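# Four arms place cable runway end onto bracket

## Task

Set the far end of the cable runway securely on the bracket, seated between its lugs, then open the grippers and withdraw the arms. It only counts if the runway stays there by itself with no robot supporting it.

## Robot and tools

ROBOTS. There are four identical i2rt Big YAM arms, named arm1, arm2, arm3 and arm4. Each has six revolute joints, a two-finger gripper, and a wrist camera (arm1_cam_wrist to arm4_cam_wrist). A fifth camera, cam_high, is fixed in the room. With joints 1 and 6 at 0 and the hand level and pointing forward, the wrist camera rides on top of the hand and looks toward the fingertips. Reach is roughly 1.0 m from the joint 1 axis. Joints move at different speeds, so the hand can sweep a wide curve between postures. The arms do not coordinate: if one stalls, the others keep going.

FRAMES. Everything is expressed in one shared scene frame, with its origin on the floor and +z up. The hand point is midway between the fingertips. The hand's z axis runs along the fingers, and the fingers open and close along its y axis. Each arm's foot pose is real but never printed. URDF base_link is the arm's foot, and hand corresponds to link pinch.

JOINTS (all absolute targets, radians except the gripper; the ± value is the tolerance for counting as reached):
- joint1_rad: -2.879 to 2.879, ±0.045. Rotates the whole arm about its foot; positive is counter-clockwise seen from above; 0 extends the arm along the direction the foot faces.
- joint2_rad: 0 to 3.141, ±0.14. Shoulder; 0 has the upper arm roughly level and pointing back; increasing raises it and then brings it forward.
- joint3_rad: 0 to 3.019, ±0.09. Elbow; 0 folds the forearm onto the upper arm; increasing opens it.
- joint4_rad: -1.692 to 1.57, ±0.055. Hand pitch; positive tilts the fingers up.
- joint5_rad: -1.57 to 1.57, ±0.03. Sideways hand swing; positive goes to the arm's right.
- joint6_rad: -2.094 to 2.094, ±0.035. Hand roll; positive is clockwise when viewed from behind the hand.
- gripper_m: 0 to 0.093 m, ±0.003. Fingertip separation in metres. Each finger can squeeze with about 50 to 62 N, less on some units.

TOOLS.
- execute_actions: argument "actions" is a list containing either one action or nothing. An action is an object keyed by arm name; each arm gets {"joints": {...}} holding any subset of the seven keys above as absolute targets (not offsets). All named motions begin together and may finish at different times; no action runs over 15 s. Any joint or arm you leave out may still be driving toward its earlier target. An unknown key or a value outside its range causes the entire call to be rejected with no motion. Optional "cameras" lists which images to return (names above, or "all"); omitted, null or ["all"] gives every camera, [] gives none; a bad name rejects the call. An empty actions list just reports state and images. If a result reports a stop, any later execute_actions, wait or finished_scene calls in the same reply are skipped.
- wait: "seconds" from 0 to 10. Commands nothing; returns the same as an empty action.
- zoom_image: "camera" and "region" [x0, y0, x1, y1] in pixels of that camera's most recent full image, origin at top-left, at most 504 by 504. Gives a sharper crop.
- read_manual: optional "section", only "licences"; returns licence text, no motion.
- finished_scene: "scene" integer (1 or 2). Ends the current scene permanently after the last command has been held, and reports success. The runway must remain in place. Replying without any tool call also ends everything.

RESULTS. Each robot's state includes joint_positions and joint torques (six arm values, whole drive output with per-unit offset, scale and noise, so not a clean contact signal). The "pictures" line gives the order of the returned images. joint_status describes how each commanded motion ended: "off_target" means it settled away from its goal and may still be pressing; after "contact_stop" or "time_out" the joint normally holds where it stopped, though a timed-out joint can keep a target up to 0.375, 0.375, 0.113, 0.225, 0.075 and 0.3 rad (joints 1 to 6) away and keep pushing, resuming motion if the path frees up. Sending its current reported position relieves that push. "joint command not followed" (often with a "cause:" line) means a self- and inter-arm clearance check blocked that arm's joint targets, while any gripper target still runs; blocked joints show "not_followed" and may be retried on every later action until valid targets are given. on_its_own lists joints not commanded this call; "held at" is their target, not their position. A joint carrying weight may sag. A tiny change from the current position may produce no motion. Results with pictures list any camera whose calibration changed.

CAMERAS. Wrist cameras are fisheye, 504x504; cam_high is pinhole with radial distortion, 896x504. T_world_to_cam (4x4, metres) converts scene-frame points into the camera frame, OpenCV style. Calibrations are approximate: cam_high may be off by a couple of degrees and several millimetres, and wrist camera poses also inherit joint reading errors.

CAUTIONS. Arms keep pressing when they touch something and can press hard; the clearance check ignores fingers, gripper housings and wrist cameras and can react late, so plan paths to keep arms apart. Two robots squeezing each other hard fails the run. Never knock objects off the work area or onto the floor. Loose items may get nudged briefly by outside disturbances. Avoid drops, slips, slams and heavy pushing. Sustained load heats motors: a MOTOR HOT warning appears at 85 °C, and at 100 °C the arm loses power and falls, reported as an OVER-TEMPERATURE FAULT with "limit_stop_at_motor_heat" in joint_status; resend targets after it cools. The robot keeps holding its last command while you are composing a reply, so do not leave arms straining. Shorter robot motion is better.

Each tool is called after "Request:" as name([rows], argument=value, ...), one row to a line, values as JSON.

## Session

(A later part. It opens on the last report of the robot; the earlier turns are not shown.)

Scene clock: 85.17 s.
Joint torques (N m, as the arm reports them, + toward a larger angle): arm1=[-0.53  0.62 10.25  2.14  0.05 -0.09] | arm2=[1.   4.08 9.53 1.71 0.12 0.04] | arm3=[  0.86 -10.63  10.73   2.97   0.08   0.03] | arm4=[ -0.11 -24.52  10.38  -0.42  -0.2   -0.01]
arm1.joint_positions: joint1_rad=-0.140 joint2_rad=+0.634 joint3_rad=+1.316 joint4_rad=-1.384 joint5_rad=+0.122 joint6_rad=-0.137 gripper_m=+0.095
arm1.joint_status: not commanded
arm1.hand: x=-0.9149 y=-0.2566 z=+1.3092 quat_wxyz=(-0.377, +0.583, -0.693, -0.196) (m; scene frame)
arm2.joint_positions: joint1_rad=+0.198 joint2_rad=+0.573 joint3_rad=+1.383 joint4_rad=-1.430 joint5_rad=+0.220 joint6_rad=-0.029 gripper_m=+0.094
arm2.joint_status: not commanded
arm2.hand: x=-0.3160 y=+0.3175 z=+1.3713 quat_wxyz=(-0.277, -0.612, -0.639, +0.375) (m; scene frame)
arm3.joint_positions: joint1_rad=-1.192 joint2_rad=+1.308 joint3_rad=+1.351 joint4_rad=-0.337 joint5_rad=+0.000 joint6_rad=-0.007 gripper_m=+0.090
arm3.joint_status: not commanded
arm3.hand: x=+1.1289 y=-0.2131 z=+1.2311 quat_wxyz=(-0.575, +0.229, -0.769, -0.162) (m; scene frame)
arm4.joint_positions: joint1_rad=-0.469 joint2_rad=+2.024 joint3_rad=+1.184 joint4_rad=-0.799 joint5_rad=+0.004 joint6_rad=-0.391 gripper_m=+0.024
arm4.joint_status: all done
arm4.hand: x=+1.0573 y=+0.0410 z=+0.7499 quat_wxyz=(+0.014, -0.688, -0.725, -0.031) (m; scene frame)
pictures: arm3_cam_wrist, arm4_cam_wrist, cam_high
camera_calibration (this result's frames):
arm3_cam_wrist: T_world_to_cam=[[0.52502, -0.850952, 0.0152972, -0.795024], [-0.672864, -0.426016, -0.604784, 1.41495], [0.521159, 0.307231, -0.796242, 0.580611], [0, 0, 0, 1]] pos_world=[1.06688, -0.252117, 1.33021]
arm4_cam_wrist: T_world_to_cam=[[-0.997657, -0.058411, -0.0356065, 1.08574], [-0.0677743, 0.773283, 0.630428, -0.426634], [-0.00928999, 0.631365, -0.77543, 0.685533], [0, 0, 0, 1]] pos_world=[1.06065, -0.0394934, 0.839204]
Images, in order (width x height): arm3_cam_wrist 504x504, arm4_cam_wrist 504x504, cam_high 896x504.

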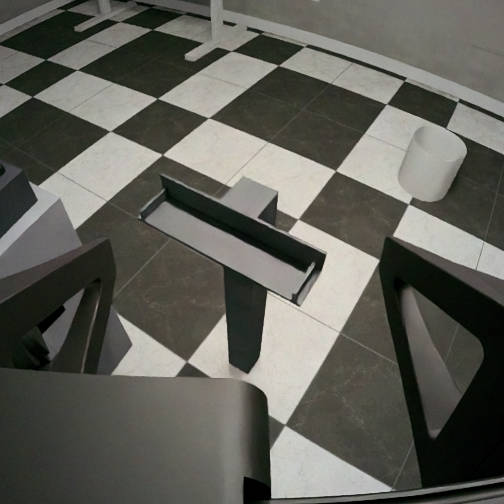

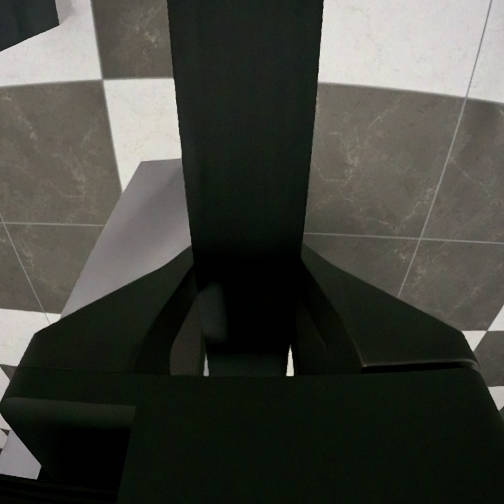

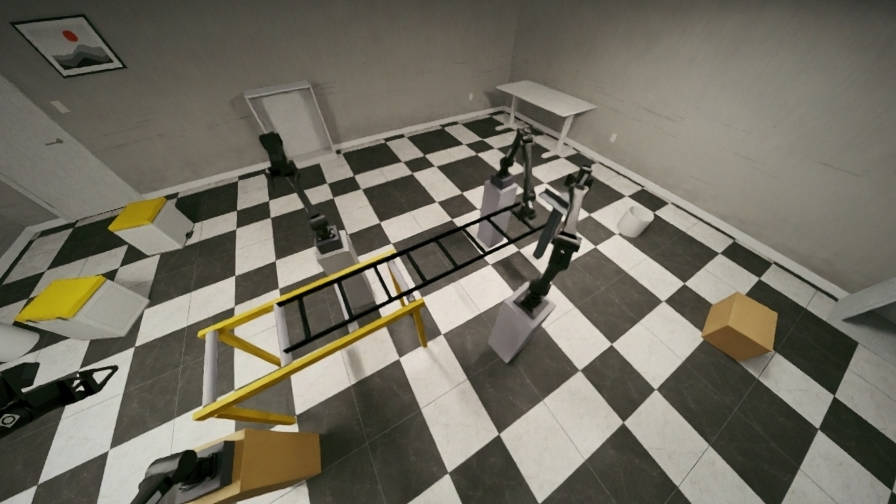

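Request:
execute_actions([
  {"arm4":{"joints":{"joint1_rad":-0.125,"joint2_rad":1.74,"joint3_rad":1.17,"joint4_rad":-0.757,"joint6_rad":-0.05}}},
], cameras=["arm4_cam_wrist","arm3_cam_wrist","cam_high"])

Scene clock: 90.60 s.
Joint torques (N m, as the arm reports them, + toward a larger angle): arm1=[-0.4   0.32 10.27  2.16  0.06 -0.07] | arm2=[0.93 3.53 9.62 1.78 0.1  0.01] | arm3=[  0.73 -10.72  10.78   2.96   0.06   0.03] | arm4=[  0.05 -29.83  12.7    0.31  -0.08  -0.17]
arm1.joint_positions: joint1_rad=-0.140 joint2_rad=+0.634 joint3_rad=+1.316 joint4_rad=-1.384 joint5_rad=+0.122 joint6_rad=-0.137 gripper_m=+0.095
arm1.joint_status: not commanded
arm1.hand: x=-0.9149 y=-0.2566 z=+1.3092 quat_wxyz=(-0.377, +0.583, -0.693, -0.196) (m; scene frame)
arm2.joint_positions: joint1_rad=+0.198 joint2_rad=+0.573 joint3_rad=+1.383 joint4_rad=-1.430 joint5_rad=+0.220 joint6_rad=-0.029 gripper_m=+0.094
arm2.joint_status: not commanded
arm2.hand: x=-0.3160 y=+0.3175 z=+1.3713 quat_wxyz=(-0.277, -0.612, -0.639, +0.375) (m; scene frame)
arm3.joint_positions: joint1_rad=-1.192 joint2_rad=+1.308 joint3_rad=+1.351 joint4_rad=-0.337 joint5_rad=+0.000 joint6_rad=-0.007 gripper_m=+0.090
arm3.joint_status: not commanded
arm3.hand: x=+1.1289 y=-0.2131 z=+1.2311 quat_wxyz=(-0.575, +0.229, -0.769, -0.162) (m; scene frame)
arm4.joint_positions: joint1_rad=-0.137 joint2_rad=+1.898 joint3_rad=+1.091 joint4_rad=-0.751 joint5_rad=+0.002 joint6_rad=-0.047 gripper_m=+0.024
arm4.joint_status: joint2_rad time_out (moved -0.126 of -0.284); the others done
arm4.on_its_own: joint2_rad reads +1.898 and still pushes toward +1.740 since a time_out
arm4.hand: x=+1.2159 y=+0.0245 z=+0.7847 quat_wxyz=(-0.006, -0.693, -0.721, +0.005) (m; scene frame)
pictures: arm3_cam_wrist, arm4_cam_wrist, cam_high
camera_calibration (this result's frames):
arm3_cam_wrist: T_world_to_cam=[[0.52502, -0.850952, 0.0152972, -0.795024], [-0.672864, -0.426016, -0.604784, 1.41495], [0.521159, 0.307231, -0.796242, 0.580611], [0, 0, 0, 1]] pos_world=[1.06688, -0.252117, 1.33021]
arm4_cam_wrist: T_world_to_cam=[[-0.998856, -0.0467284, -0.0101145, 1.22533], [-0.0441817, 0.821305, 0.568776, -0.406588], [-0.0182709, 0.568573, -0.82243, 0.773707], [0, 0, 0, 1]] pos_world=[1.2201, -0.0487188, 0.879971]
Images, in order (width x height): arm3_cam_wrist 504x504, arm4_cam_wrist 504x504, cam_high 896x504.

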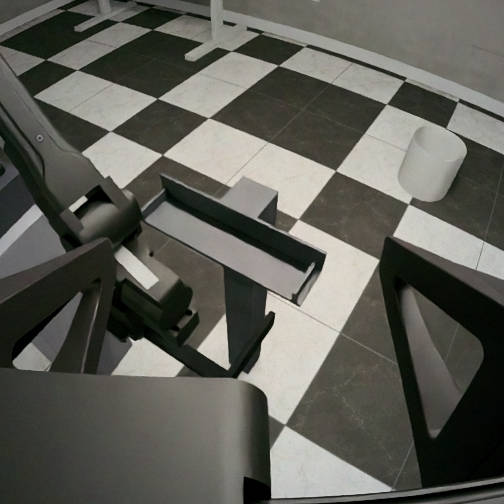

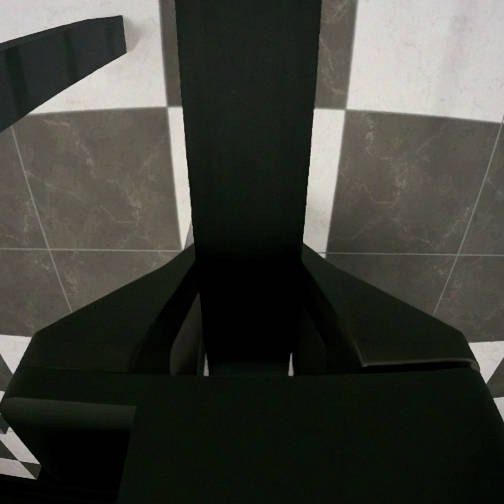

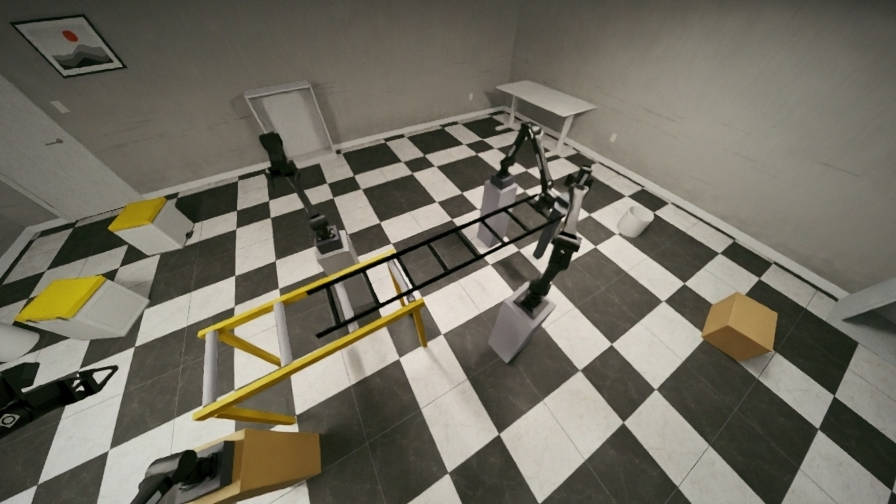

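Request:
execute_actions([
  {"arm4":{"joints":{"joint1_rad":-0.02,"joint2_rad":1.66,"joint3_rad":1.2,"joint4_rad":-0.8,"joint6_rad":0.07}}},
], cameras=["arm4_cam_wrist","arm3_cam_wrist"])

Request:
zoom_image(camera="arm3_cam_wrist", region=[120,150,360,370])

Scene clock: 96.93 s.
Joint torques (N m, as the arm reports them, + toward a larger angle): arm1=[-0.68  0.6  10.27  2.14  0.07 -0.09] | arm2=[1.51 4.1  9.46 1.87 0.08 0.  ] | arm3=[  1.04 -10.78  10.79   3.01   0.07   0.02] | arm4=[ -1.25 -31.45  15.6    0.4    0.31  -0.17]
arm1.joint_positions: joint1_rad=-0.140 joint2_rad=+0.634 joint3_rad=+1.316 joint4_rad=-1.384 joint5_rad=+0.122 joint6_rad=-0.137 gripper_m=+0.095
arm1.joint_status: not commanded
arm1.hand: x=-0.9149 y=-0.2566 z=+1.3092 quat_wxyz=(-0.377, +0.583, -0.693, -0.196) (m; scene frame)
arm2.joint_positions: joint1_rad=+0.198 joint2_rad=+0.573 joint3_rad=+1.383 joint4_rad=-1.430 joint5_rad=+0.220 joint6_rad=-0.029 gripper_m=+0.094
arm2.joint_status: not commanded
arm2.hand: x=-0.3160 y=+0.3175 z=+1.3713 quat_wxyz=(-0.277, -0.612, -0.639, +0.375) (m; scene frame)
arm3.joint_positions: joint1_rad=-1.192 joint2_rad=+1.308 joint3_rad=+1.351 joint4_rad=-0.337 joint5_rad=+0.000 joint6_rad=-0.007 gripper_m=+0.090
arm3.joint_status: not commanded
arm3.hand: x=+1.1289 y=-0.2131 z=+1.2311 quat_wxyz=(-0.575, +0.229, -0.769, -0.162) (m; scene frame)
arm4.joint_positions: joint1_rad=-0.016 joint2_rad=+1.840 joint3_rad=+1.091 joint4_rad=-0.793 joint5_rad=-0.007 joint6_rad=+0.075 gripper_m=+0.024
arm4.joint_status: joint2_rad time_out (moved -0.058 of -0.238); joint3_rad time_out (moved +0.000 of +0.109); the others done
arm4.on_its_own: joint2_rad reads +1.840 and still pushes toward +1.660 since a time_out; joint3_rad reads +1.091 and still pushes toward +1.200 since a time_out
arm4.hand: x=+1.2746 y=+0.0283 z=+0.8109 quat_wxyz=(-0.015, -0.693, -0.721, +0.006) (m; scene frame)
pictures: arm3_cam_wrist, arm4_cam_wrist
camera_calibration (this result's frames):
arm3_cam_wrist: T_world_to_cam=[[0.52502, -0.850952, 0.0152972, -0.795024], [-0.672864, -0.426016, -0.604784, 1.41495], [0.521159, 0.307231, -0.796242, 0.580611], [0, 0, 0, 1]] pos_world=[1.06688, -0.252117, 1.33021]
arm4_cam_wrist: T_world_to_cam=[[-0.998676, -0.0467368, -0.0215004, 1.29341], [-0.0507885, 0.829141, 0.556727, -0.403961], [-0.00819279, 0.557082, -0.830417, 0.788087], [0, 0, 0, 1]] pos_world=[1.27764, -0.0436384, 0.907146]
Images, in order (width x height): arm3_cam_wrist 504x504, arm4_cam_wrist 504x504.

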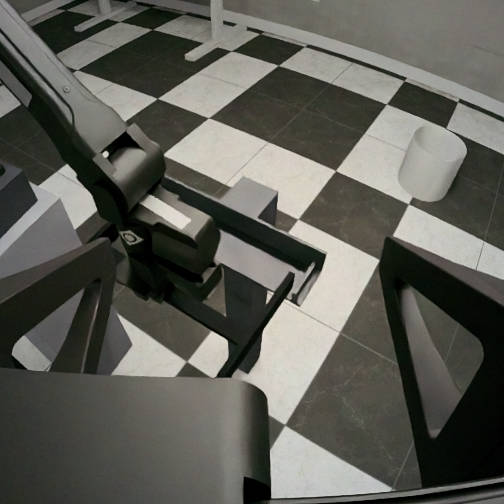

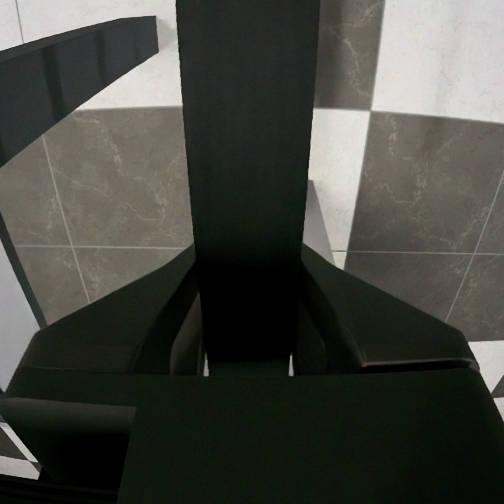

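Region (120, 150, 360, 370) of arm3_cam_wrist's 504x504 image, scaled by 2.100, with more detail than that image has; it fills the top 462 rows of this view, and the rest is white.

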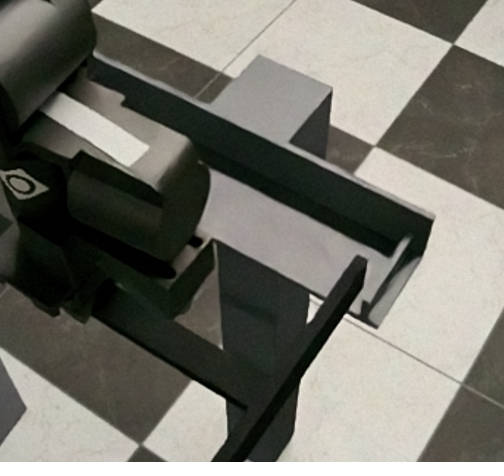

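Request:
execute_actions([
  {"arm4":{"joints":{"joint1_rad":0.115,"joint2_rad":1.68,"joint3_rad":1.23,"joint6_rad":0.21}}},
], cameras=["arm4_cam_wrist","arm3_cam_wrist"])

Request:
zoom_image(camera="arm3_cam_wrist", region=[200,180,380,340])

Scene clock: 101.03 s.
Joint torques (N m, as the arm reports them, + toward a larger angle): arm1=[-0.51  0.65 10.2   2.12  0.08 -0.1 ] | arm2=[ 0.92  3.79  9.58  1.92  0.13 -0.01] | arm3=[  0.64 -10.67  10.72   2.86   0.07   0.02] | arm4=[ -0.99 -30.03  15.77   0.31   0.26  -0.08]
arm1.joint_positions: joint1_rad=-0.140 joint2_rad=+0.634 joint3_rad=+1.316 joint4_rad=-1.384 joint5_rad=+0.122 joint6_rad=-0.137 gripper_m=+0.095
arm1.joint_status: not commanded
arm1.hand: x=-0.9149 y=-0.2566 z=+1.3092 quat_wxyz=(-0.377, +0.583, -0.693, -0.196) (m; scene frame)
arm2.joint_positions: joint1_rad=+0.198 joint2_rad=+0.573 joint3_rad=+1.383 joint4_rad=-1.430 joint5_rad=+0.220 joint6_rad=-0.029 gripper_m=+0.094
arm2.joint_status: not commanded
arm2.hand: x=-0.3160 y=+0.3175 z=+1.3713 quat_wxyz=(-0.277, -0.612, -0.639, +0.375) (m; scene frame)
arm3.joint_positions: joint1_rad=-1.192 joint2_rad=+1.308 joint3_rad=+1.351 joint4_rad=-0.337 joint5_rad=+0.000 joint6_rad=-0.007 gripper_m=+0.090
arm3.joint_status: not commanded
arm3.hand: x=+1.1289 y=-0.2131 z=+1.2311 quat_wxyz=(-0.575, +0.229, -0.769, -0.162) (m; scene frame)
arm4.joint_positions: joint1_rad=+0.119 joint2_rad=+1.840 joint3_rad=+1.091 joint4_rad=-0.793 joint5_rad=-0.007 joint6_rad=+0.205 gripper_m=+0.024
arm4.joint_status: joint2_rad time_out (moved +0.000 of -0.160); joint3_rad time_out (moved +0.000 of +0.139); the others done
arm4.on_its_own: joint2_rad reads +1.840 and still pushes toward +1.680 since a time_out; joint3_rad reads +1.091 and still pushes toward +1.204 since a time_out
arm4.hand: x=+1.3377 y=+0.0399 z=+0.8111 quat_wxyz=(-0.016, -0.691, -0.722, +0.004) (m; scene frame)
pictures: arm3_cam_wrist, arm4_cam_wrist
camera_calibration (this result's frames):
arm3_cam_wrist: T_world_to_cam=[[0.52502, -0.850952, 0.0152972, -0.795024], [-0.672864, -0.426016, -0.604784, 1.41495], [0.521159, 0.307231, -0.796242, 0.580611], [0, 0, 0, 1]] pos_world=[1.06688, -0.252117, 1.33021]
arm4_cam_wrist: T_world_to_cam=[[-0.998357, -0.0517094, -0.0246675, 1.35934], [-0.0566702, 0.828058, 0.557771, -0.403479], [-0.0084159, 0.558253, -0.829628, 0.781907], [0, 0, 0, 1]] pos_world=[1.34082, -0.0321073, 0.907273]
Images, in order (width x height): arm3_cam_wrist 504x504, arm4_cam_wrist 504x504.

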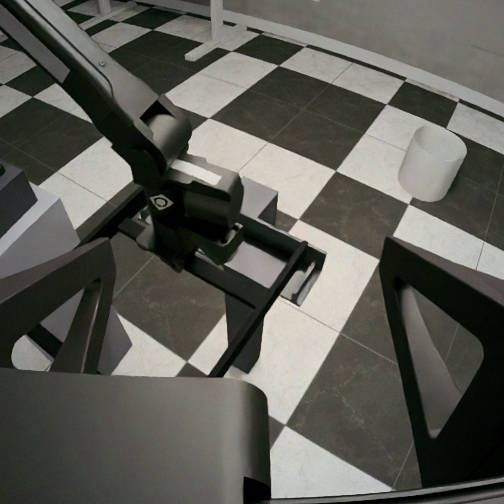

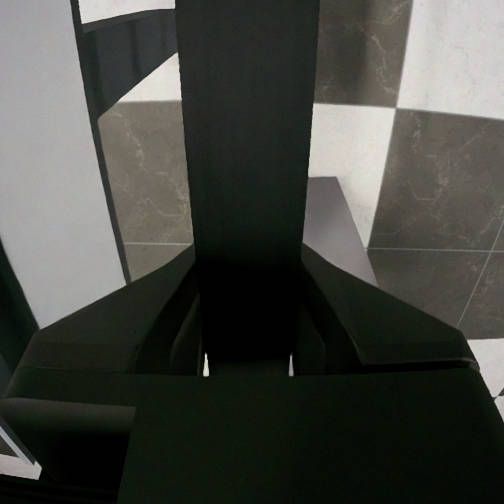

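Region (200, 180, 380, 340) of arm3_cam_wrist's 504x504 image, scaled by 2.800, with more detail than that image has.

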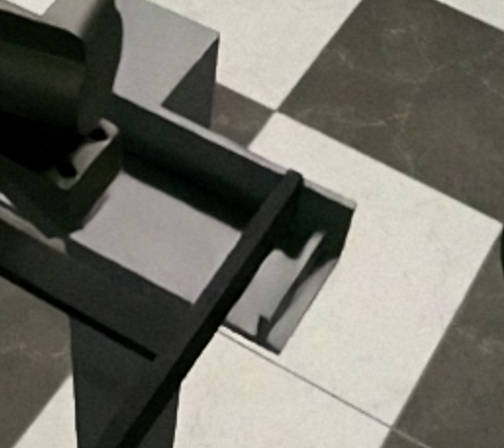

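Request:
execute_actions([
  {"arm4":{"joints":{"joint2_rad":1.76,"joint4_rad":-0.69}}},
], cameras=["arm4_cam_wrist","arm3_cam_wrist"])

Request:
zoom_image(camera="arm3_cam_wrist", region=[110,160,350,340])

Scene clock: 104.53 s.
Joint torques (N m, as the arm reports them, + toward a larger angle): arm1=[-0.59  0.7  10.3   2.14  0.05 -0.1 ] | arm2=[0.44 3.37 9.4  1.71 0.11 0.01] | arm3=[  1.07 -10.86  10.78   2.92   0.07   0.01] | arm4=[ -0.43 -31.25  15.3    1.14  -0.13  -0.12]
arm1.joint_positions: joint1_rad=-0.140 joint2_rad=+0.634 joint3_rad=+1.316 joint4_rad=-1.384 joint5_rad=+0.122 joint6_rad=-0.137 gripper_m=+0.095
arm1.joint_status: not commanded
arm1.hand: x=-0.9149 y=-0.2566 z=+1.3092 quat_wxyz=(-0.377, +0.583, -0.693, -0.196) (m; scene frame)
arm2.joint_positions: joint1_rad=+0.198 joint2_rad=+0.573 joint3_rad=+1.383 joint4_rad=-1.430 joint5_rad=+0.220 joint6_rad=-0.029 gripper_m=+0.094
arm2.joint_status: not commanded
arm2.hand: x=-0.3160 y=+0.3175 z=+1.3713 quat_wxyz=(-0.277, -0.612, -0.639, +0.375) (m; scene frame)
arm3.joint_positions: joint1_rad=-1.192 joint2_rad=+1.308 joint3_rad=+1.351 joint4_rad=-0.337 joint5_rad=+0.000 joint6_rad=-0.007 gripper_m=+0.090
arm3.joint_status: not commanded
arm3.hand: x=+1.1289 y=-0.2131 z=+1.2311 quat_wxyz=(-0.575, +0.229, -0.769, -0.162) (m; scene frame)
arm4.joint_positions: joint1_rad=+0.119 joint2_rad=+1.927 joint3_rad=+1.091 joint4_rad=-0.705 joint5_rad=+0.004 joint6_rad=+0.208 gripper_m=+0.024
arm4.joint_status: joint2_rad time_out (moved +0.086 of -0.080); the others done
arm4.on_its_own: joint2_rad reads +1.927 and still pushes toward +1.760 since a time_out; joint3_rad reads +1.091 and still pushes toward +1.204 since a time_out
arm4.hand: x=+1.3376 y=+0.0333 z=+0.7724 quat_wxyz=(-0.014, -0.692, -0.721, +0.009) (m; scene frame)
pictures: arm3_cam_wrist, arm4_cam_wrist
camera_calibration (this result's frames):
arm3_cam_wrist: T_world_to_cam=[[0.52502, -0.850952, 0.0152972, -0.795024], [-0.672864, -0.426016, -0.604784, 1.41495], [0.521159, 0.307231, -0.796242, 0.580611], [0, 0, 0, 1]] pos_world=[1.06688, -0.252117, 1.33021]
arm4_cam_wrist: T_world_to_cam=[[-0.9987, -0.0487925, -0.0147351, 1.35067], [-0.0487723, 0.830893, 0.55429, -0.384322], [-0.0148019, 0.554289, -0.832193, 0.764177], [0, 0, 0, 1]] pos_world=[1.34148, -0.0383413, 0.868871]
Images, in order (width x height): arm3_cam_wrist 504x504, arm4_cam_wrist 504x504.

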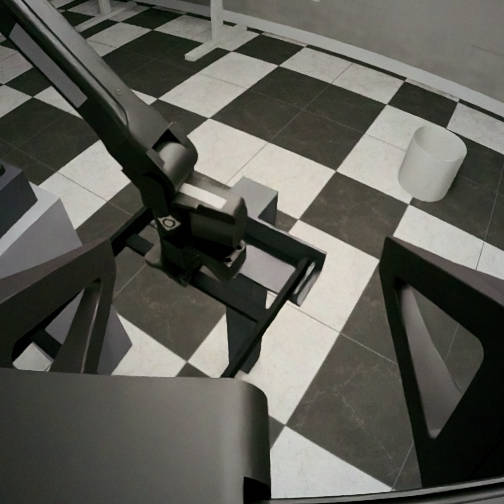

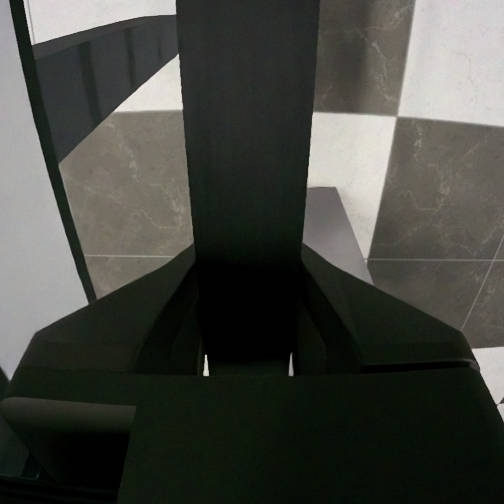

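Region (110, 160, 350, 340) of arm3_cam_wrist's 504x504 image, scaled by 2.100, with more detail than that image has; it fills the top 378 rows of this view, and the rest is white.

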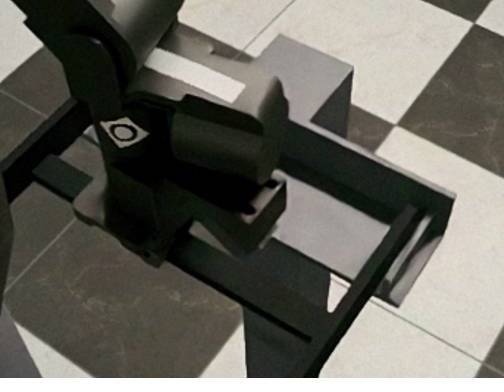

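Inside the lugs. Nudge forward slightly and unload.

Request:
execute_actions([
  {"arm4":{"joints":{"joint1_rad":0.15,"joint2_rad":1.85,"joint4_rad":-0.68,"joint6_rad":0.235}}},
], cameras=["arm3_cam_wrist"])

Request:
zoom_image(camera="arm3_cam_wrist", region=[230,220,350,320])

Scene clock: 107.10 s.
Joint torques (N m, as the arm reports them, + toward a larger angle): arm1=[-0.64  0.66 10.32  2.14  0.04 -0.07] | arm2=[0.88 4.54 9.6  1.82 0.14 0.03] | arm3=[  0.86 -10.44  10.77   2.93   0.06   0.03] | arm4=[  0.45 -27.04  15.04   0.61  -0.35  -0.04]
arm1.joint_positions: joint1_rad=-0.140 joint2_rad=+0.634 joint3_rad=+1.316 joint4_rad=-1.384 joint5_rad=+0.122 joint6_rad=-0.137 gripper_m=+0.095
arm1.joint_status: not commanded
arm1.hand: x=-0.9149 y=-0.2566 z=+1.3092 quat_wxyz=(-0.377, +0.583, -0.693, -0.196) (m; scene frame)
arm2.joint_positions: joint1_rad=+0.198 joint2_rad=+0.573 joint3_rad=+1.383 joint4_rad=-1.430 joint5_rad=+0.220 joint6_rad=-0.029 gripper_m=+0.094
arm2.joint_status: not commanded
arm2.hand: x=-0.3160 y=+0.3175 z=+1.3713 quat_wxyz=(-0.277, -0.612, -0.639, +0.375) (m; scene frame)
arm3.joint_positions: joint1_rad=-1.192 joint2_rad=+1.308 joint3_rad=+1.351 joint4_rad=-0.337 joint5_rad=+0.000 joint6_rad=-0.007 gripper_m=+0.090
arm3.joint_status: not commanded
arm3.hand: x=+1.1289 y=-0.2131 z=+1.2311 quat_wxyz=(-0.575, +0.229, -0.769, -0.162) (m; scene frame)
arm4.joint_positions: joint1_rad=+0.139 joint2_rad=+1.968 joint3_rad=+1.091 joint4_rad=-0.682 joint5_rad=+0.009 joint6_rad=+0.226 gripper_m=+0.024
arm4.joint_status: all done
arm4.on_its_own: joint3_rad reads +1.091 and still pushes toward +1.204 since a time_out
arm4.hand: x=+1.3456 y=+0.0384 z=+0.7536 quat_wxyz=(-0.005, -0.692, -0.722, +0.006) (m; scene frame)
pictures: arm3_cam_wrist
camera_calibration (this result's frames):
arm3_cam_wrist: T_world_to_cam=[[0.52502, -0.850952, 0.0152972, -0.795024], [-0.672864, -0.426016, -0.604784, 1.41495], [0.521159, 0.307231, -0.796242, 0.580611], [0, 0, 0, 1]] pos_world=[1.06688, -0.252117, 1.33021]
Images, in order (width x height): arm3_cam_wrist 504x504.

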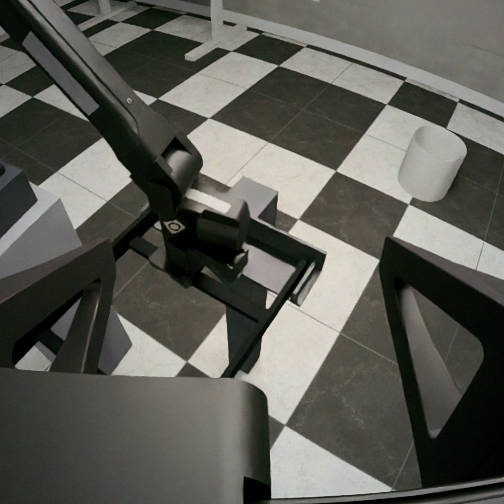

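Region (230, 220, 350, 320) of arm3_cam_wrist's 504x504 image, scaled by 4.200, with more detail than that image has.

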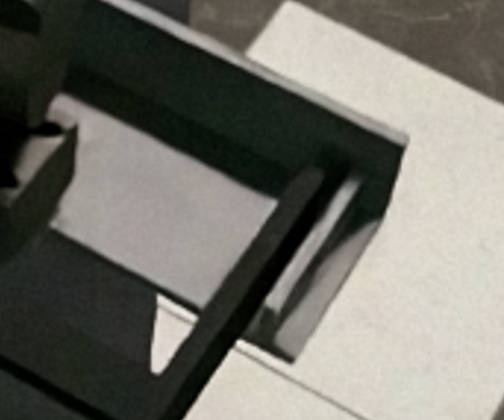

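Request:
execute_actions([
  {"arm4":{"joints":{"joint1_rad":0.185,"joint2_rad":1.92,"joint4_rad":-0.65,"joint6_rad":0.26}}},
], cameras=["arm3_cam_wrist"])

Request:
zoom_image(camera="arm3_cam_wrist", region=[230,220,350,320])

Scene clock: 109.83 s.
Joint torques (N m, as the arm reports them, + toward a larger angle): arm1=[-0.14  0.68 10.25  2.16  0.03 -0.08] | arm2=[ 0.27  3.93  9.61  1.85  0.14 -0.03] | arm3=[  1.04 -10.64  10.75   2.93   0.07   0.03] | arm4=[  2.4  -20.86  14.95   1.55  -0.6    0.13]
arm1.joint_positions: joint1_rad=-0.140 joint2_rad=+0.634 joint3_rad=+1.316 joint4_rad=-1.384 joint5_rad=+0.122 joint6_rad=-0.137 gripper_m=+0.095
arm1.joint_status: not commanded
arm1.hand: x=-0.9149 y=-0.2566 z=+1.3092 quat_wxyz=(-0.377, +0.583, -0.693, -0.196) (m; scene frame)
arm2.joint_positions: joint1_rad=+0.198 joint2_rad=+0.573 joint3_rad=+1.383 joint4_rad=-1.430 joint5_rad=+0.220 joint6_rad=-0.029 gripper_m=+0.094
arm2.joint_status: not commanded
arm2.hand: x=-0.3160 y=+0.3175 z=+1.3713 quat_wxyz=(-0.277, -0.612, -0.639, +0.375) (m; scene frame)
arm3.joint_positions: joint1_rad=-1.192 joint2_rad=+1.308 joint3_rad=+1.351 joint4_rad=-0.337 joint5_rad=+0.000 joint6_rad=-0.007 gripper_m=+0.090
arm3.joint_status: not commanded
arm3.hand: x=+1.1289 y=-0.2131 z=+1.2311 quat_wxyz=(-0.575, +0.229, -0.769, -0.162) (m; scene frame)
arm4.joint_positions: joint1_rad=+0.147 joint2_rad=+1.971 joint3_rad=+1.092 joint4_rad=-0.678 joint5_rad=+0.015 joint6_rad=+0.235 gripper_m=+0.024
arm4.joint_status: all done
arm4.on_its_own: joint3_rad reads +1.092 and still pushes toward +1.204 since a time_out
arm4.hand: x=+1.3480 y=+0.0385 z=+0.7524 quat_wxyz=(-0.004, -0.692, -0.722, +0.009) (m; scene frame)
pictures: arm3_cam_wrist
camera_calibration (this result's frames):
arm3_cam_wrist: T_world_to_cam=[[0.52502, -0.850952, 0.0152972, -0.795024], [-0.672864, -0.426016, -0.604784, 1.41495], [0.521159, 0.307231, -0.796242, 0.580611], [0, 0, 0, 1]] pos_world=[1.06688, -0.252117, 1.33021]
Images, in order (width x height): arm3_cam_wrist 504x504.

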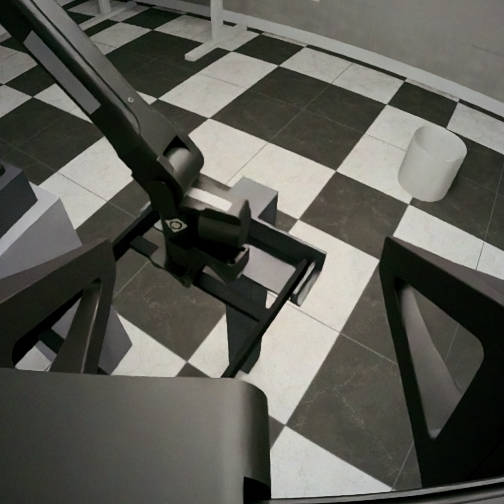

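Region (230, 220, 350, 320) of arm3_cam_wrist's 504x504 image, scaled by 4.200, with more detail than that image has.

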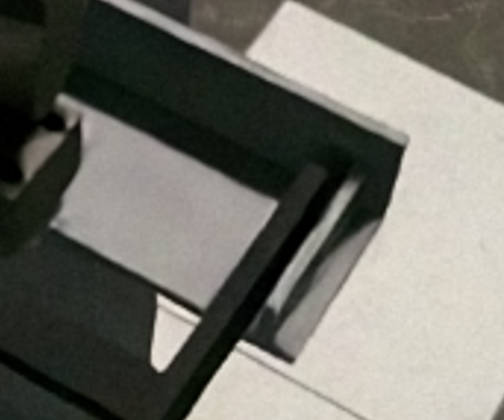

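Request:
execute_actions([
  {"arm4":{"joints":{"joint1_rad":0.225,"joint2_rad":1.84,"joint6_rad":0.29}}},
], cameras=["arm3_cam_wrist"])

Request:
zoom_image(camera="arm3_cam_wrist", region=[230,220,350,320])

Scene clock: 112.73 s.
Joint torques (N m, as the arm reports them, + toward a larger angle): arm1=[-0.26  0.98 10.3   2.14  0.06 -0.1 ] | arm2=[0.44 4.21 9.3  1.96 0.12 0.04] | arm3=[  1.04 -10.68  10.77   3.     0.05   0.02] | arm4=[  2.04 -27.69  14.92   1.07  -0.92   0.03]
arm1.joint_positions: joint1_rad=-0.140 joint2_rad=+0.634 joint3_rad=+1.316 joint4_rad=-1.384 joint5_rad=+0.122 joint6_rad=-0.137 gripper_m=+0.095
arm1.joint_status: not commanded
arm1.hand: x=-0.9149 y=-0.2566 z=+1.3092 quat_wxyz=(-0.377, +0.583, -0.693, -0.196) (m; scene frame)
arm2.joint_positions: joint1_rad=+0.198 joint2_rad=+0.573 joint3_rad=+1.383 joint4_rad=-1.430 joint5_rad=+0.220 joint6_rad=-0.029 gripper_m=+0.094
arm2.joint_status: not commanded
arm2.hand: x=-0.3160 y=+0.3175 z=+1.3713 quat_wxyz=(-0.277, -0.612, -0.639, +0.375) (m; scene frame)
arm3.joint_positions: joint1_rad=-1.192 joint2_rad=+1.308 joint3_rad=+1.351 joint4_rad=-0.337 joint5_rad=+0.000 joint6_rad=-0.007 gripper_m=+0.090
arm3.joint_status: not commanded
arm3.hand: x=+1.1289 y=-0.2131 z=+1.2311 quat_wxyz=(-0.575, +0.229, -0.769, -0.162) (m; scene frame)
arm4.joint_positions: joint1_rad=+0.188 joint2_rad=+1.969 joint3_rad=+1.092 joint4_rad=-0.668 joint5_rad=+0.023 joint6_rad=+0.272 gripper_m=+0.024
arm4.joint_status: all done
arm4.on_its_own: joint3_rad reads +1.092 and still pushes toward +1.204 since a time_out
arm4.hand: x=+1.3666 y=+0.0407 z=+0.7534 quat_wxyz=(-0.008, -0.691, -0.723, +0.015) (m; scene frame)
pictures: arm3_cam_wrist
camera_calibration (this result's frames):
arm3_cam_wrist: T_world_to_cam=[[0.52502, -0.850952, 0.0152972, -0.795024], [-0.672864, -0.426016, -0.604784, 1.41495], [0.521159, 0.307231, -0.796242, 0.580611], [0, 0, 0, 1]] pos_world=[1.06688, -0.252117, 1.33021]
Images, in order (width x height): arm3_cam_wrist 504x504.

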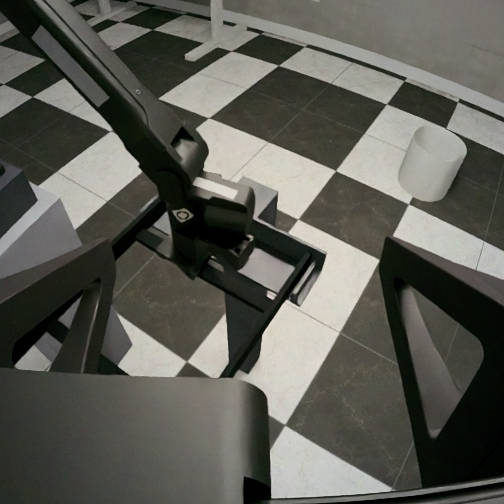

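Region (230, 220, 350, 320) of arm3_cam_wrist's 504x504 image, scaled by 4.200, with more detail than that image has.

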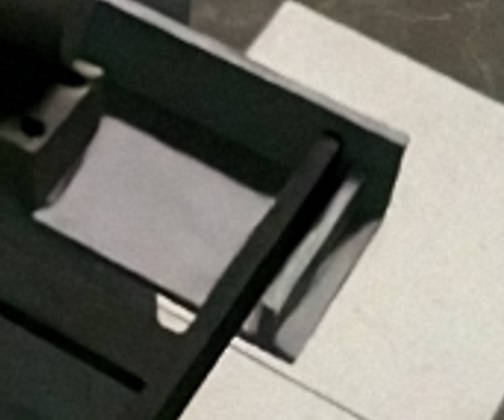

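Request:
execute_actions([
  {"arm4":{"joints":{"joint1_rad":0.18,"joint2_rad":1.96,"joint3_rad":1.12}}},
], cameras=[])

Request:
execute_actions([
  {"arm4":{"joints":{"gripper_m":0.055}}},
], cameras=[])

Request:
execute_actions([
  {"arm4":{"joints":{"joint2_rad":1.7,"joint4_rad":-0.9}}},
], cameras=[])

Request:
execute_actions([
  {"arm4":{"joints":{"joint2_rad":0.8,"joint4_rad":-1.1}}},
], cameras=["arm3_cam_wrist","arm4_cam_wrist","cam_high"])

Scene clock: 115.77 s.
Joint torques (N m, as the arm reports them, + toward a larger angle): arm1=[-0.62  0.58 10.21  2.12  0.04 -0.08] | arm2=[ 0.56  4.06  9.49  1.78  0.18 -0.02] | arm3=[  1.   -10.51  10.74   2.99   0.07   0.01] | arm4=[ -0.48 -17.67   8.14   1.29  -0.6    0.05]
arm1.joint_positions: joint1_rad=-0.140 joint2_rad=+0.634 joint3_rad=+1.316 joint4_rad=-1.384 joint5_rad=+0.122 joint6_rad=-0.137 gripper_m=+0.095
arm1.joint_status: not commanded
arm1.hand: x=-0.9149 y=-0.2566 z=+1.3092 quat_wxyz=(-0.377, +0.583, -0.693, -0.196) (m; scene frame)
arm2.joint_positions: joint1_rad=+0.198 joint2_rad=+0.573 joint3_rad=+1.383 joint4_rad=-1.430 joint5_rad=+0.220 joint6_rad=-0.029 gripper_m=+0.094
arm2.joint_status: not commanded
arm2.hand: x=-0.3160 y=+0.3175 z=+1.3713 quat_wxyz=(-0.277, -0.612, -0.639, +0.375) (m; scene frame)
arm3.joint_positions: joint1_rad=-1.192 joint2_rad=+1.308 joint3_rad=+1.351 joint4_rad=-0.337 joint5_rad=+0.000 joint6_rad=-0.007 gripper_m=+0.090
arm3.joint_status: not commanded
arm3.hand: x=+1.1289 y=-0.2131 z=+1.2311 quat_wxyz=(-0.575, +0.229, -0.769, -0.162) (m; scene frame)
arm4.joint_positions: joint1_rad=+0.184 joint2_rad=+1.973 joint3_rad=+1.092 joint4_rad=-0.668 joint5_rad=+0.015 joint6_rad=+0.272 gripper_m=+0.024
arm4.joint_status: all done
arm4.hand: x=+1.3657 y=+0.0417 z=+0.7514 quat_wxyz=(-0.007, -0.692, -0.721, +0.011) (m; scene frame)
pictures: none
No camera images: the call's "cameras" was empty. Leave "cameras" out to get every camera's image.

Scene clock: 116.40 s.
Joint torques (N m, as the arm reports them, + toward a larger angle): arm1=[-0.72  0.62 10.22  2.18  0.04 -0.1 ] | arm2=[ 0.64  4.3   9.46  1.69  0.12 -0.02] | arm3=[  0.75 -10.45  10.78   2.94   0.05   0.01] | arm4=[ -0.43 -17.16   7.99   0.97  -0.28  -0.06]
arm1.joint_positions: joint1_rad=-0.140 joint2_rad=+0.634 joint3_rad=+1.316 joint4_rad=-1.384 joint5_rad=+0.122 joint6_rad=-0.137 gripper_m=+0.095
arm1.joint_status: not commanded
arm1.hand: x=-0.9149 y=-0.2566 z=+1.3092 quat_wxyz=(-0.377, +0.583, -0.693, -0.196) (m; scene frame)
arm2.joint_positions: joint1_rad=+0.198 joint2_rad=+0.573 joint3_rad=+1.383 joint4_rad=-1.430 joint5_rad=+0.220 joint6_rad=-0.029 gripper_m=+0.094
arm2.joint_status: not commanded
arm2.hand: x=-0.3160 y=+0.3175 z=+1.3713 quat_wxyz=(-0.277, -0.612, -0.639, +0.375) (m; scene frame)
arm3.joint_positions: joint1_rad=-1.192 joint2_rad=+1.308 joint3_rad=+1.351 joint4_rad=-0.337 joint5_rad=+0.000 joint6_rad=-0.007 gripper_m=+0.090
arm3.joint_status: not commanded
arm3.hand: x=+1.1289 y=-0.2131 z=+1.2311 quat_wxyz=(-0.575, +0.229, -0.769, -0.162) (m; scene frame)
arm4.joint_positions: joint1_rad=+0.182 joint2_rad=+1.970 joint3_rad=+1.093 joint4_rad=-0.661 joint5_rad=+0.007 joint6_rad=+0.279 gripper_m=+0.055
arm4.joint_status: all done
arm4.hand: x=+1.3673 y=+0.0389 z=+0.7531 quat_wxyz=(-0.014, -0.695, -0.719, +0.010) (m; scene frame)
pictures: none
No camera images: the call's "cameras" was empty. Leave "cameras" out to get every camera's image.

Scene clock: 117.60 s.
Joint torques (N m, as the arm reports them, + toward a larger angle): arm1=[-0.38  0.86 10.25  2.16  0.06 -0.1 ] | arm2=[ 0.67  3.65  9.51  1.94  0.11 -0.01] | arm3=[  1.01 -10.7   10.8    2.91   0.08   0.01] | arm4=[ -0.92 -14.33  10.09   0.3   -0.12  -0.05]
arm1.joint_positions: joint1_rad=-0.140 joint2_rad=+0.634 joint3_rad=+1.316 joint4_rad=-1.384 joint5_rad=+0.122 joint6_rad=-0.137 gripper_m=+0.095
arm1.joint_status: not commanded
arm1.hand: x=-0.9149 y=-0.2566 z=+1.3092 quat_wxyz=(-0.377, +0.583, -0.693, -0.196) (m; scene frame)
arm2.joint_positions: joint1_rad=+0.198 joint2_rad=+0.573 joint3_rad=+1.383 joint4_rad=-1.430 joint5_rad=+0.220 joint6_rad=-0.029 gripper_m=+0.094
arm2.joint_status: not commanded
arm2.hand: x=-0.3160 y=+0.3175 z=+1.3713 quat_wxyz=(-0.277, -0.612, -0.639, +0.375) (m; scene frame)
arm3.joint_positions: joint1_rad=-1.192 joint2_rad=+1.308 joint3_rad=+1.351 joint4_rad=-0.337 joint5_rad=+0.000 joint6_rad=-0.007 gripper_m=+0.090
arm3.joint_status: not commanded
arm3.hand: x=+1.1289 y=-0.2131 z=+1.2311 quat_wxyz=(-0.575, +0.229, -0.769, -0.162) (m; scene frame)
arm4.joint_positions: joint1_rad=+0.182 joint2_rad=+1.691 joint3_rad=+1.093 joint4_rad=-0.891 joint5_rad=+0.004 joint6_rad=+0.281 gripper_m=+0.055
arm4.joint_status: all done
arm4.hand: x=+1.3633 y=+0.0518 z=+0.8780 quat_wxyz=(-0.037, -0.696, -0.717, +0.020) (m; scene frame)
pictures: none
No camera images: the call's "cameras" was empty. Leave "cameras" out to get every camera's image.

Scene clock: 119.17 s.
Joint torques (N m, as the arm reports them, + toward a larger angle): arm1=[-0.44  0.76 10.26  2.11  0.06 -0.08] | arm2=[ 0.69  4.45  9.51  1.65  0.15 -0.03] | arm3=[  1.01 -10.76  10.75   2.98   0.09   0.03] | arm4=[-0.61 -0.92 12.24  1.15 -0.12 -0.07]
arm1.joint_positions: joint1_rad=-0.140 joint2_rad=+0.634 joint3_rad=+1.316 joint4_rad=-1.384 joint5_rad=+0.122 joint6_rad=-0.137 gripper_m=+0.095
arm1.joint_status: not commanded
arm1.hand: x=-0.9149 y=-0.2566 z=+1.3092 quat_wxyz=(-0.377, +0.583, -0.693, -0.196) (m; scene frame)
arm2.joint_positions: joint1_rad=+0.198 joint2_rad=+0.573 joint3_rad=+1.383 joint4_rad=-1.430 joint5_rad=+0.220 joint6_rad=-0.029 gripper_m=+0.094
arm2.joint_status: not commanded
arm2.hand: x=-0.3160 y=+0.3175 z=+1.3713 quat_wxyz=(-0.277, -0.612, -0.639, +0.375) (m; scene frame)
arm3.joint_positions: joint1_rad=-1.192 joint2_rad=+1.308 joint3_rad=+1.351 joint4_rad=-0.337 joint5_rad=+0.000 joint6_rad=-0.007 gripper_m=+0.090
arm3.joint_status: not commanded
arm3.hand: x=+1.1289 y=-0.2131 z=+1.2311 quat_wxyz=(-0.575, +0.229, -0.769, -0.162) (m; scene frame)
arm4.joint_positions: joint1_rad=+0.182 joint2_rad=+0.792 joint3_rad=+1.093 joint4_rad=-1.090 joint5_rad=+0.004 joint6_rad=+0.281 gripper_m=+0.055
arm4.joint_status: all done
arm4.hand: x=+1.3226 y=+0.1745 z=+1.2256 quat_wxyz=(-0.337, -0.644, -0.663, +0.180) (m; scene frame)
pictures: arm3_cam_wrist, arm4_cam_wrist, cam_high
camera_calibration (this result's frames):
arm3_cam_wrist: T_world_to_cam=[[0.52502, -0.850952, 0.0152972, -0.795024], [-0.672864, -0.426016, -0.604784, 1.41495], [0.521159, 0.307231, -0.796242, 0.580611], [0, 0, 0, 1]] pos_world=[1.06688, -0.252117, 1.33021]
arm4_cam_wrist: T_world_to_cam=[[-0.973366, -0.116463, -0.19747, 1.55144], [-0.0890843, 0.985808, -0.142291, 0.126413], [0.211239, -0.12091, -0.969927, 1.05054], [0, 0, 0, 1]] pos_world=[1.29947, 0.183086, 1.3433]
Images, in order (width x height): arm3_cam_wrist 504x504, arm4_cam_wrist 504x504, cam_high 896x504.

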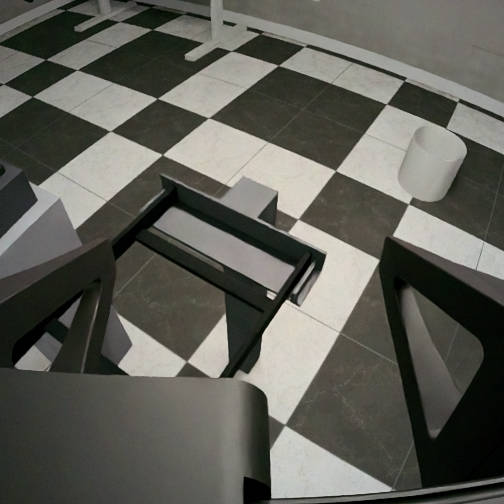

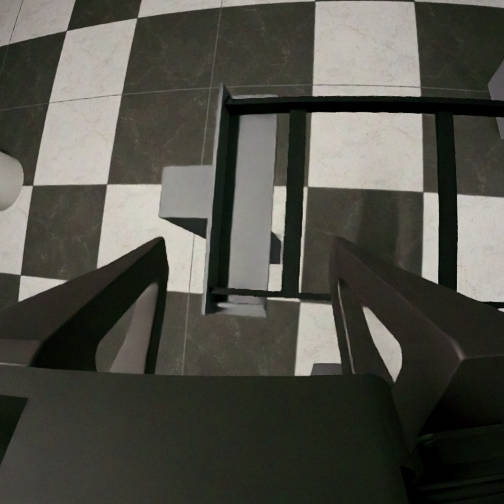

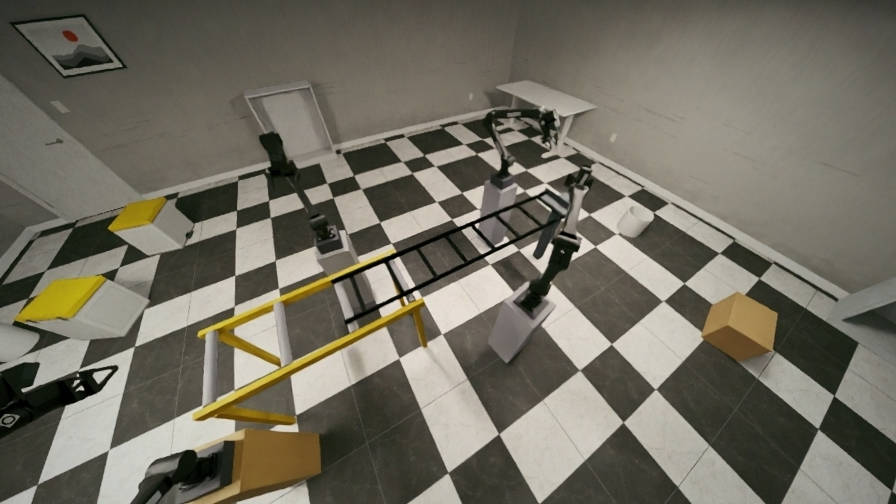

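Request:
finished_scene(scene=1)

The scene is finished: the task was done.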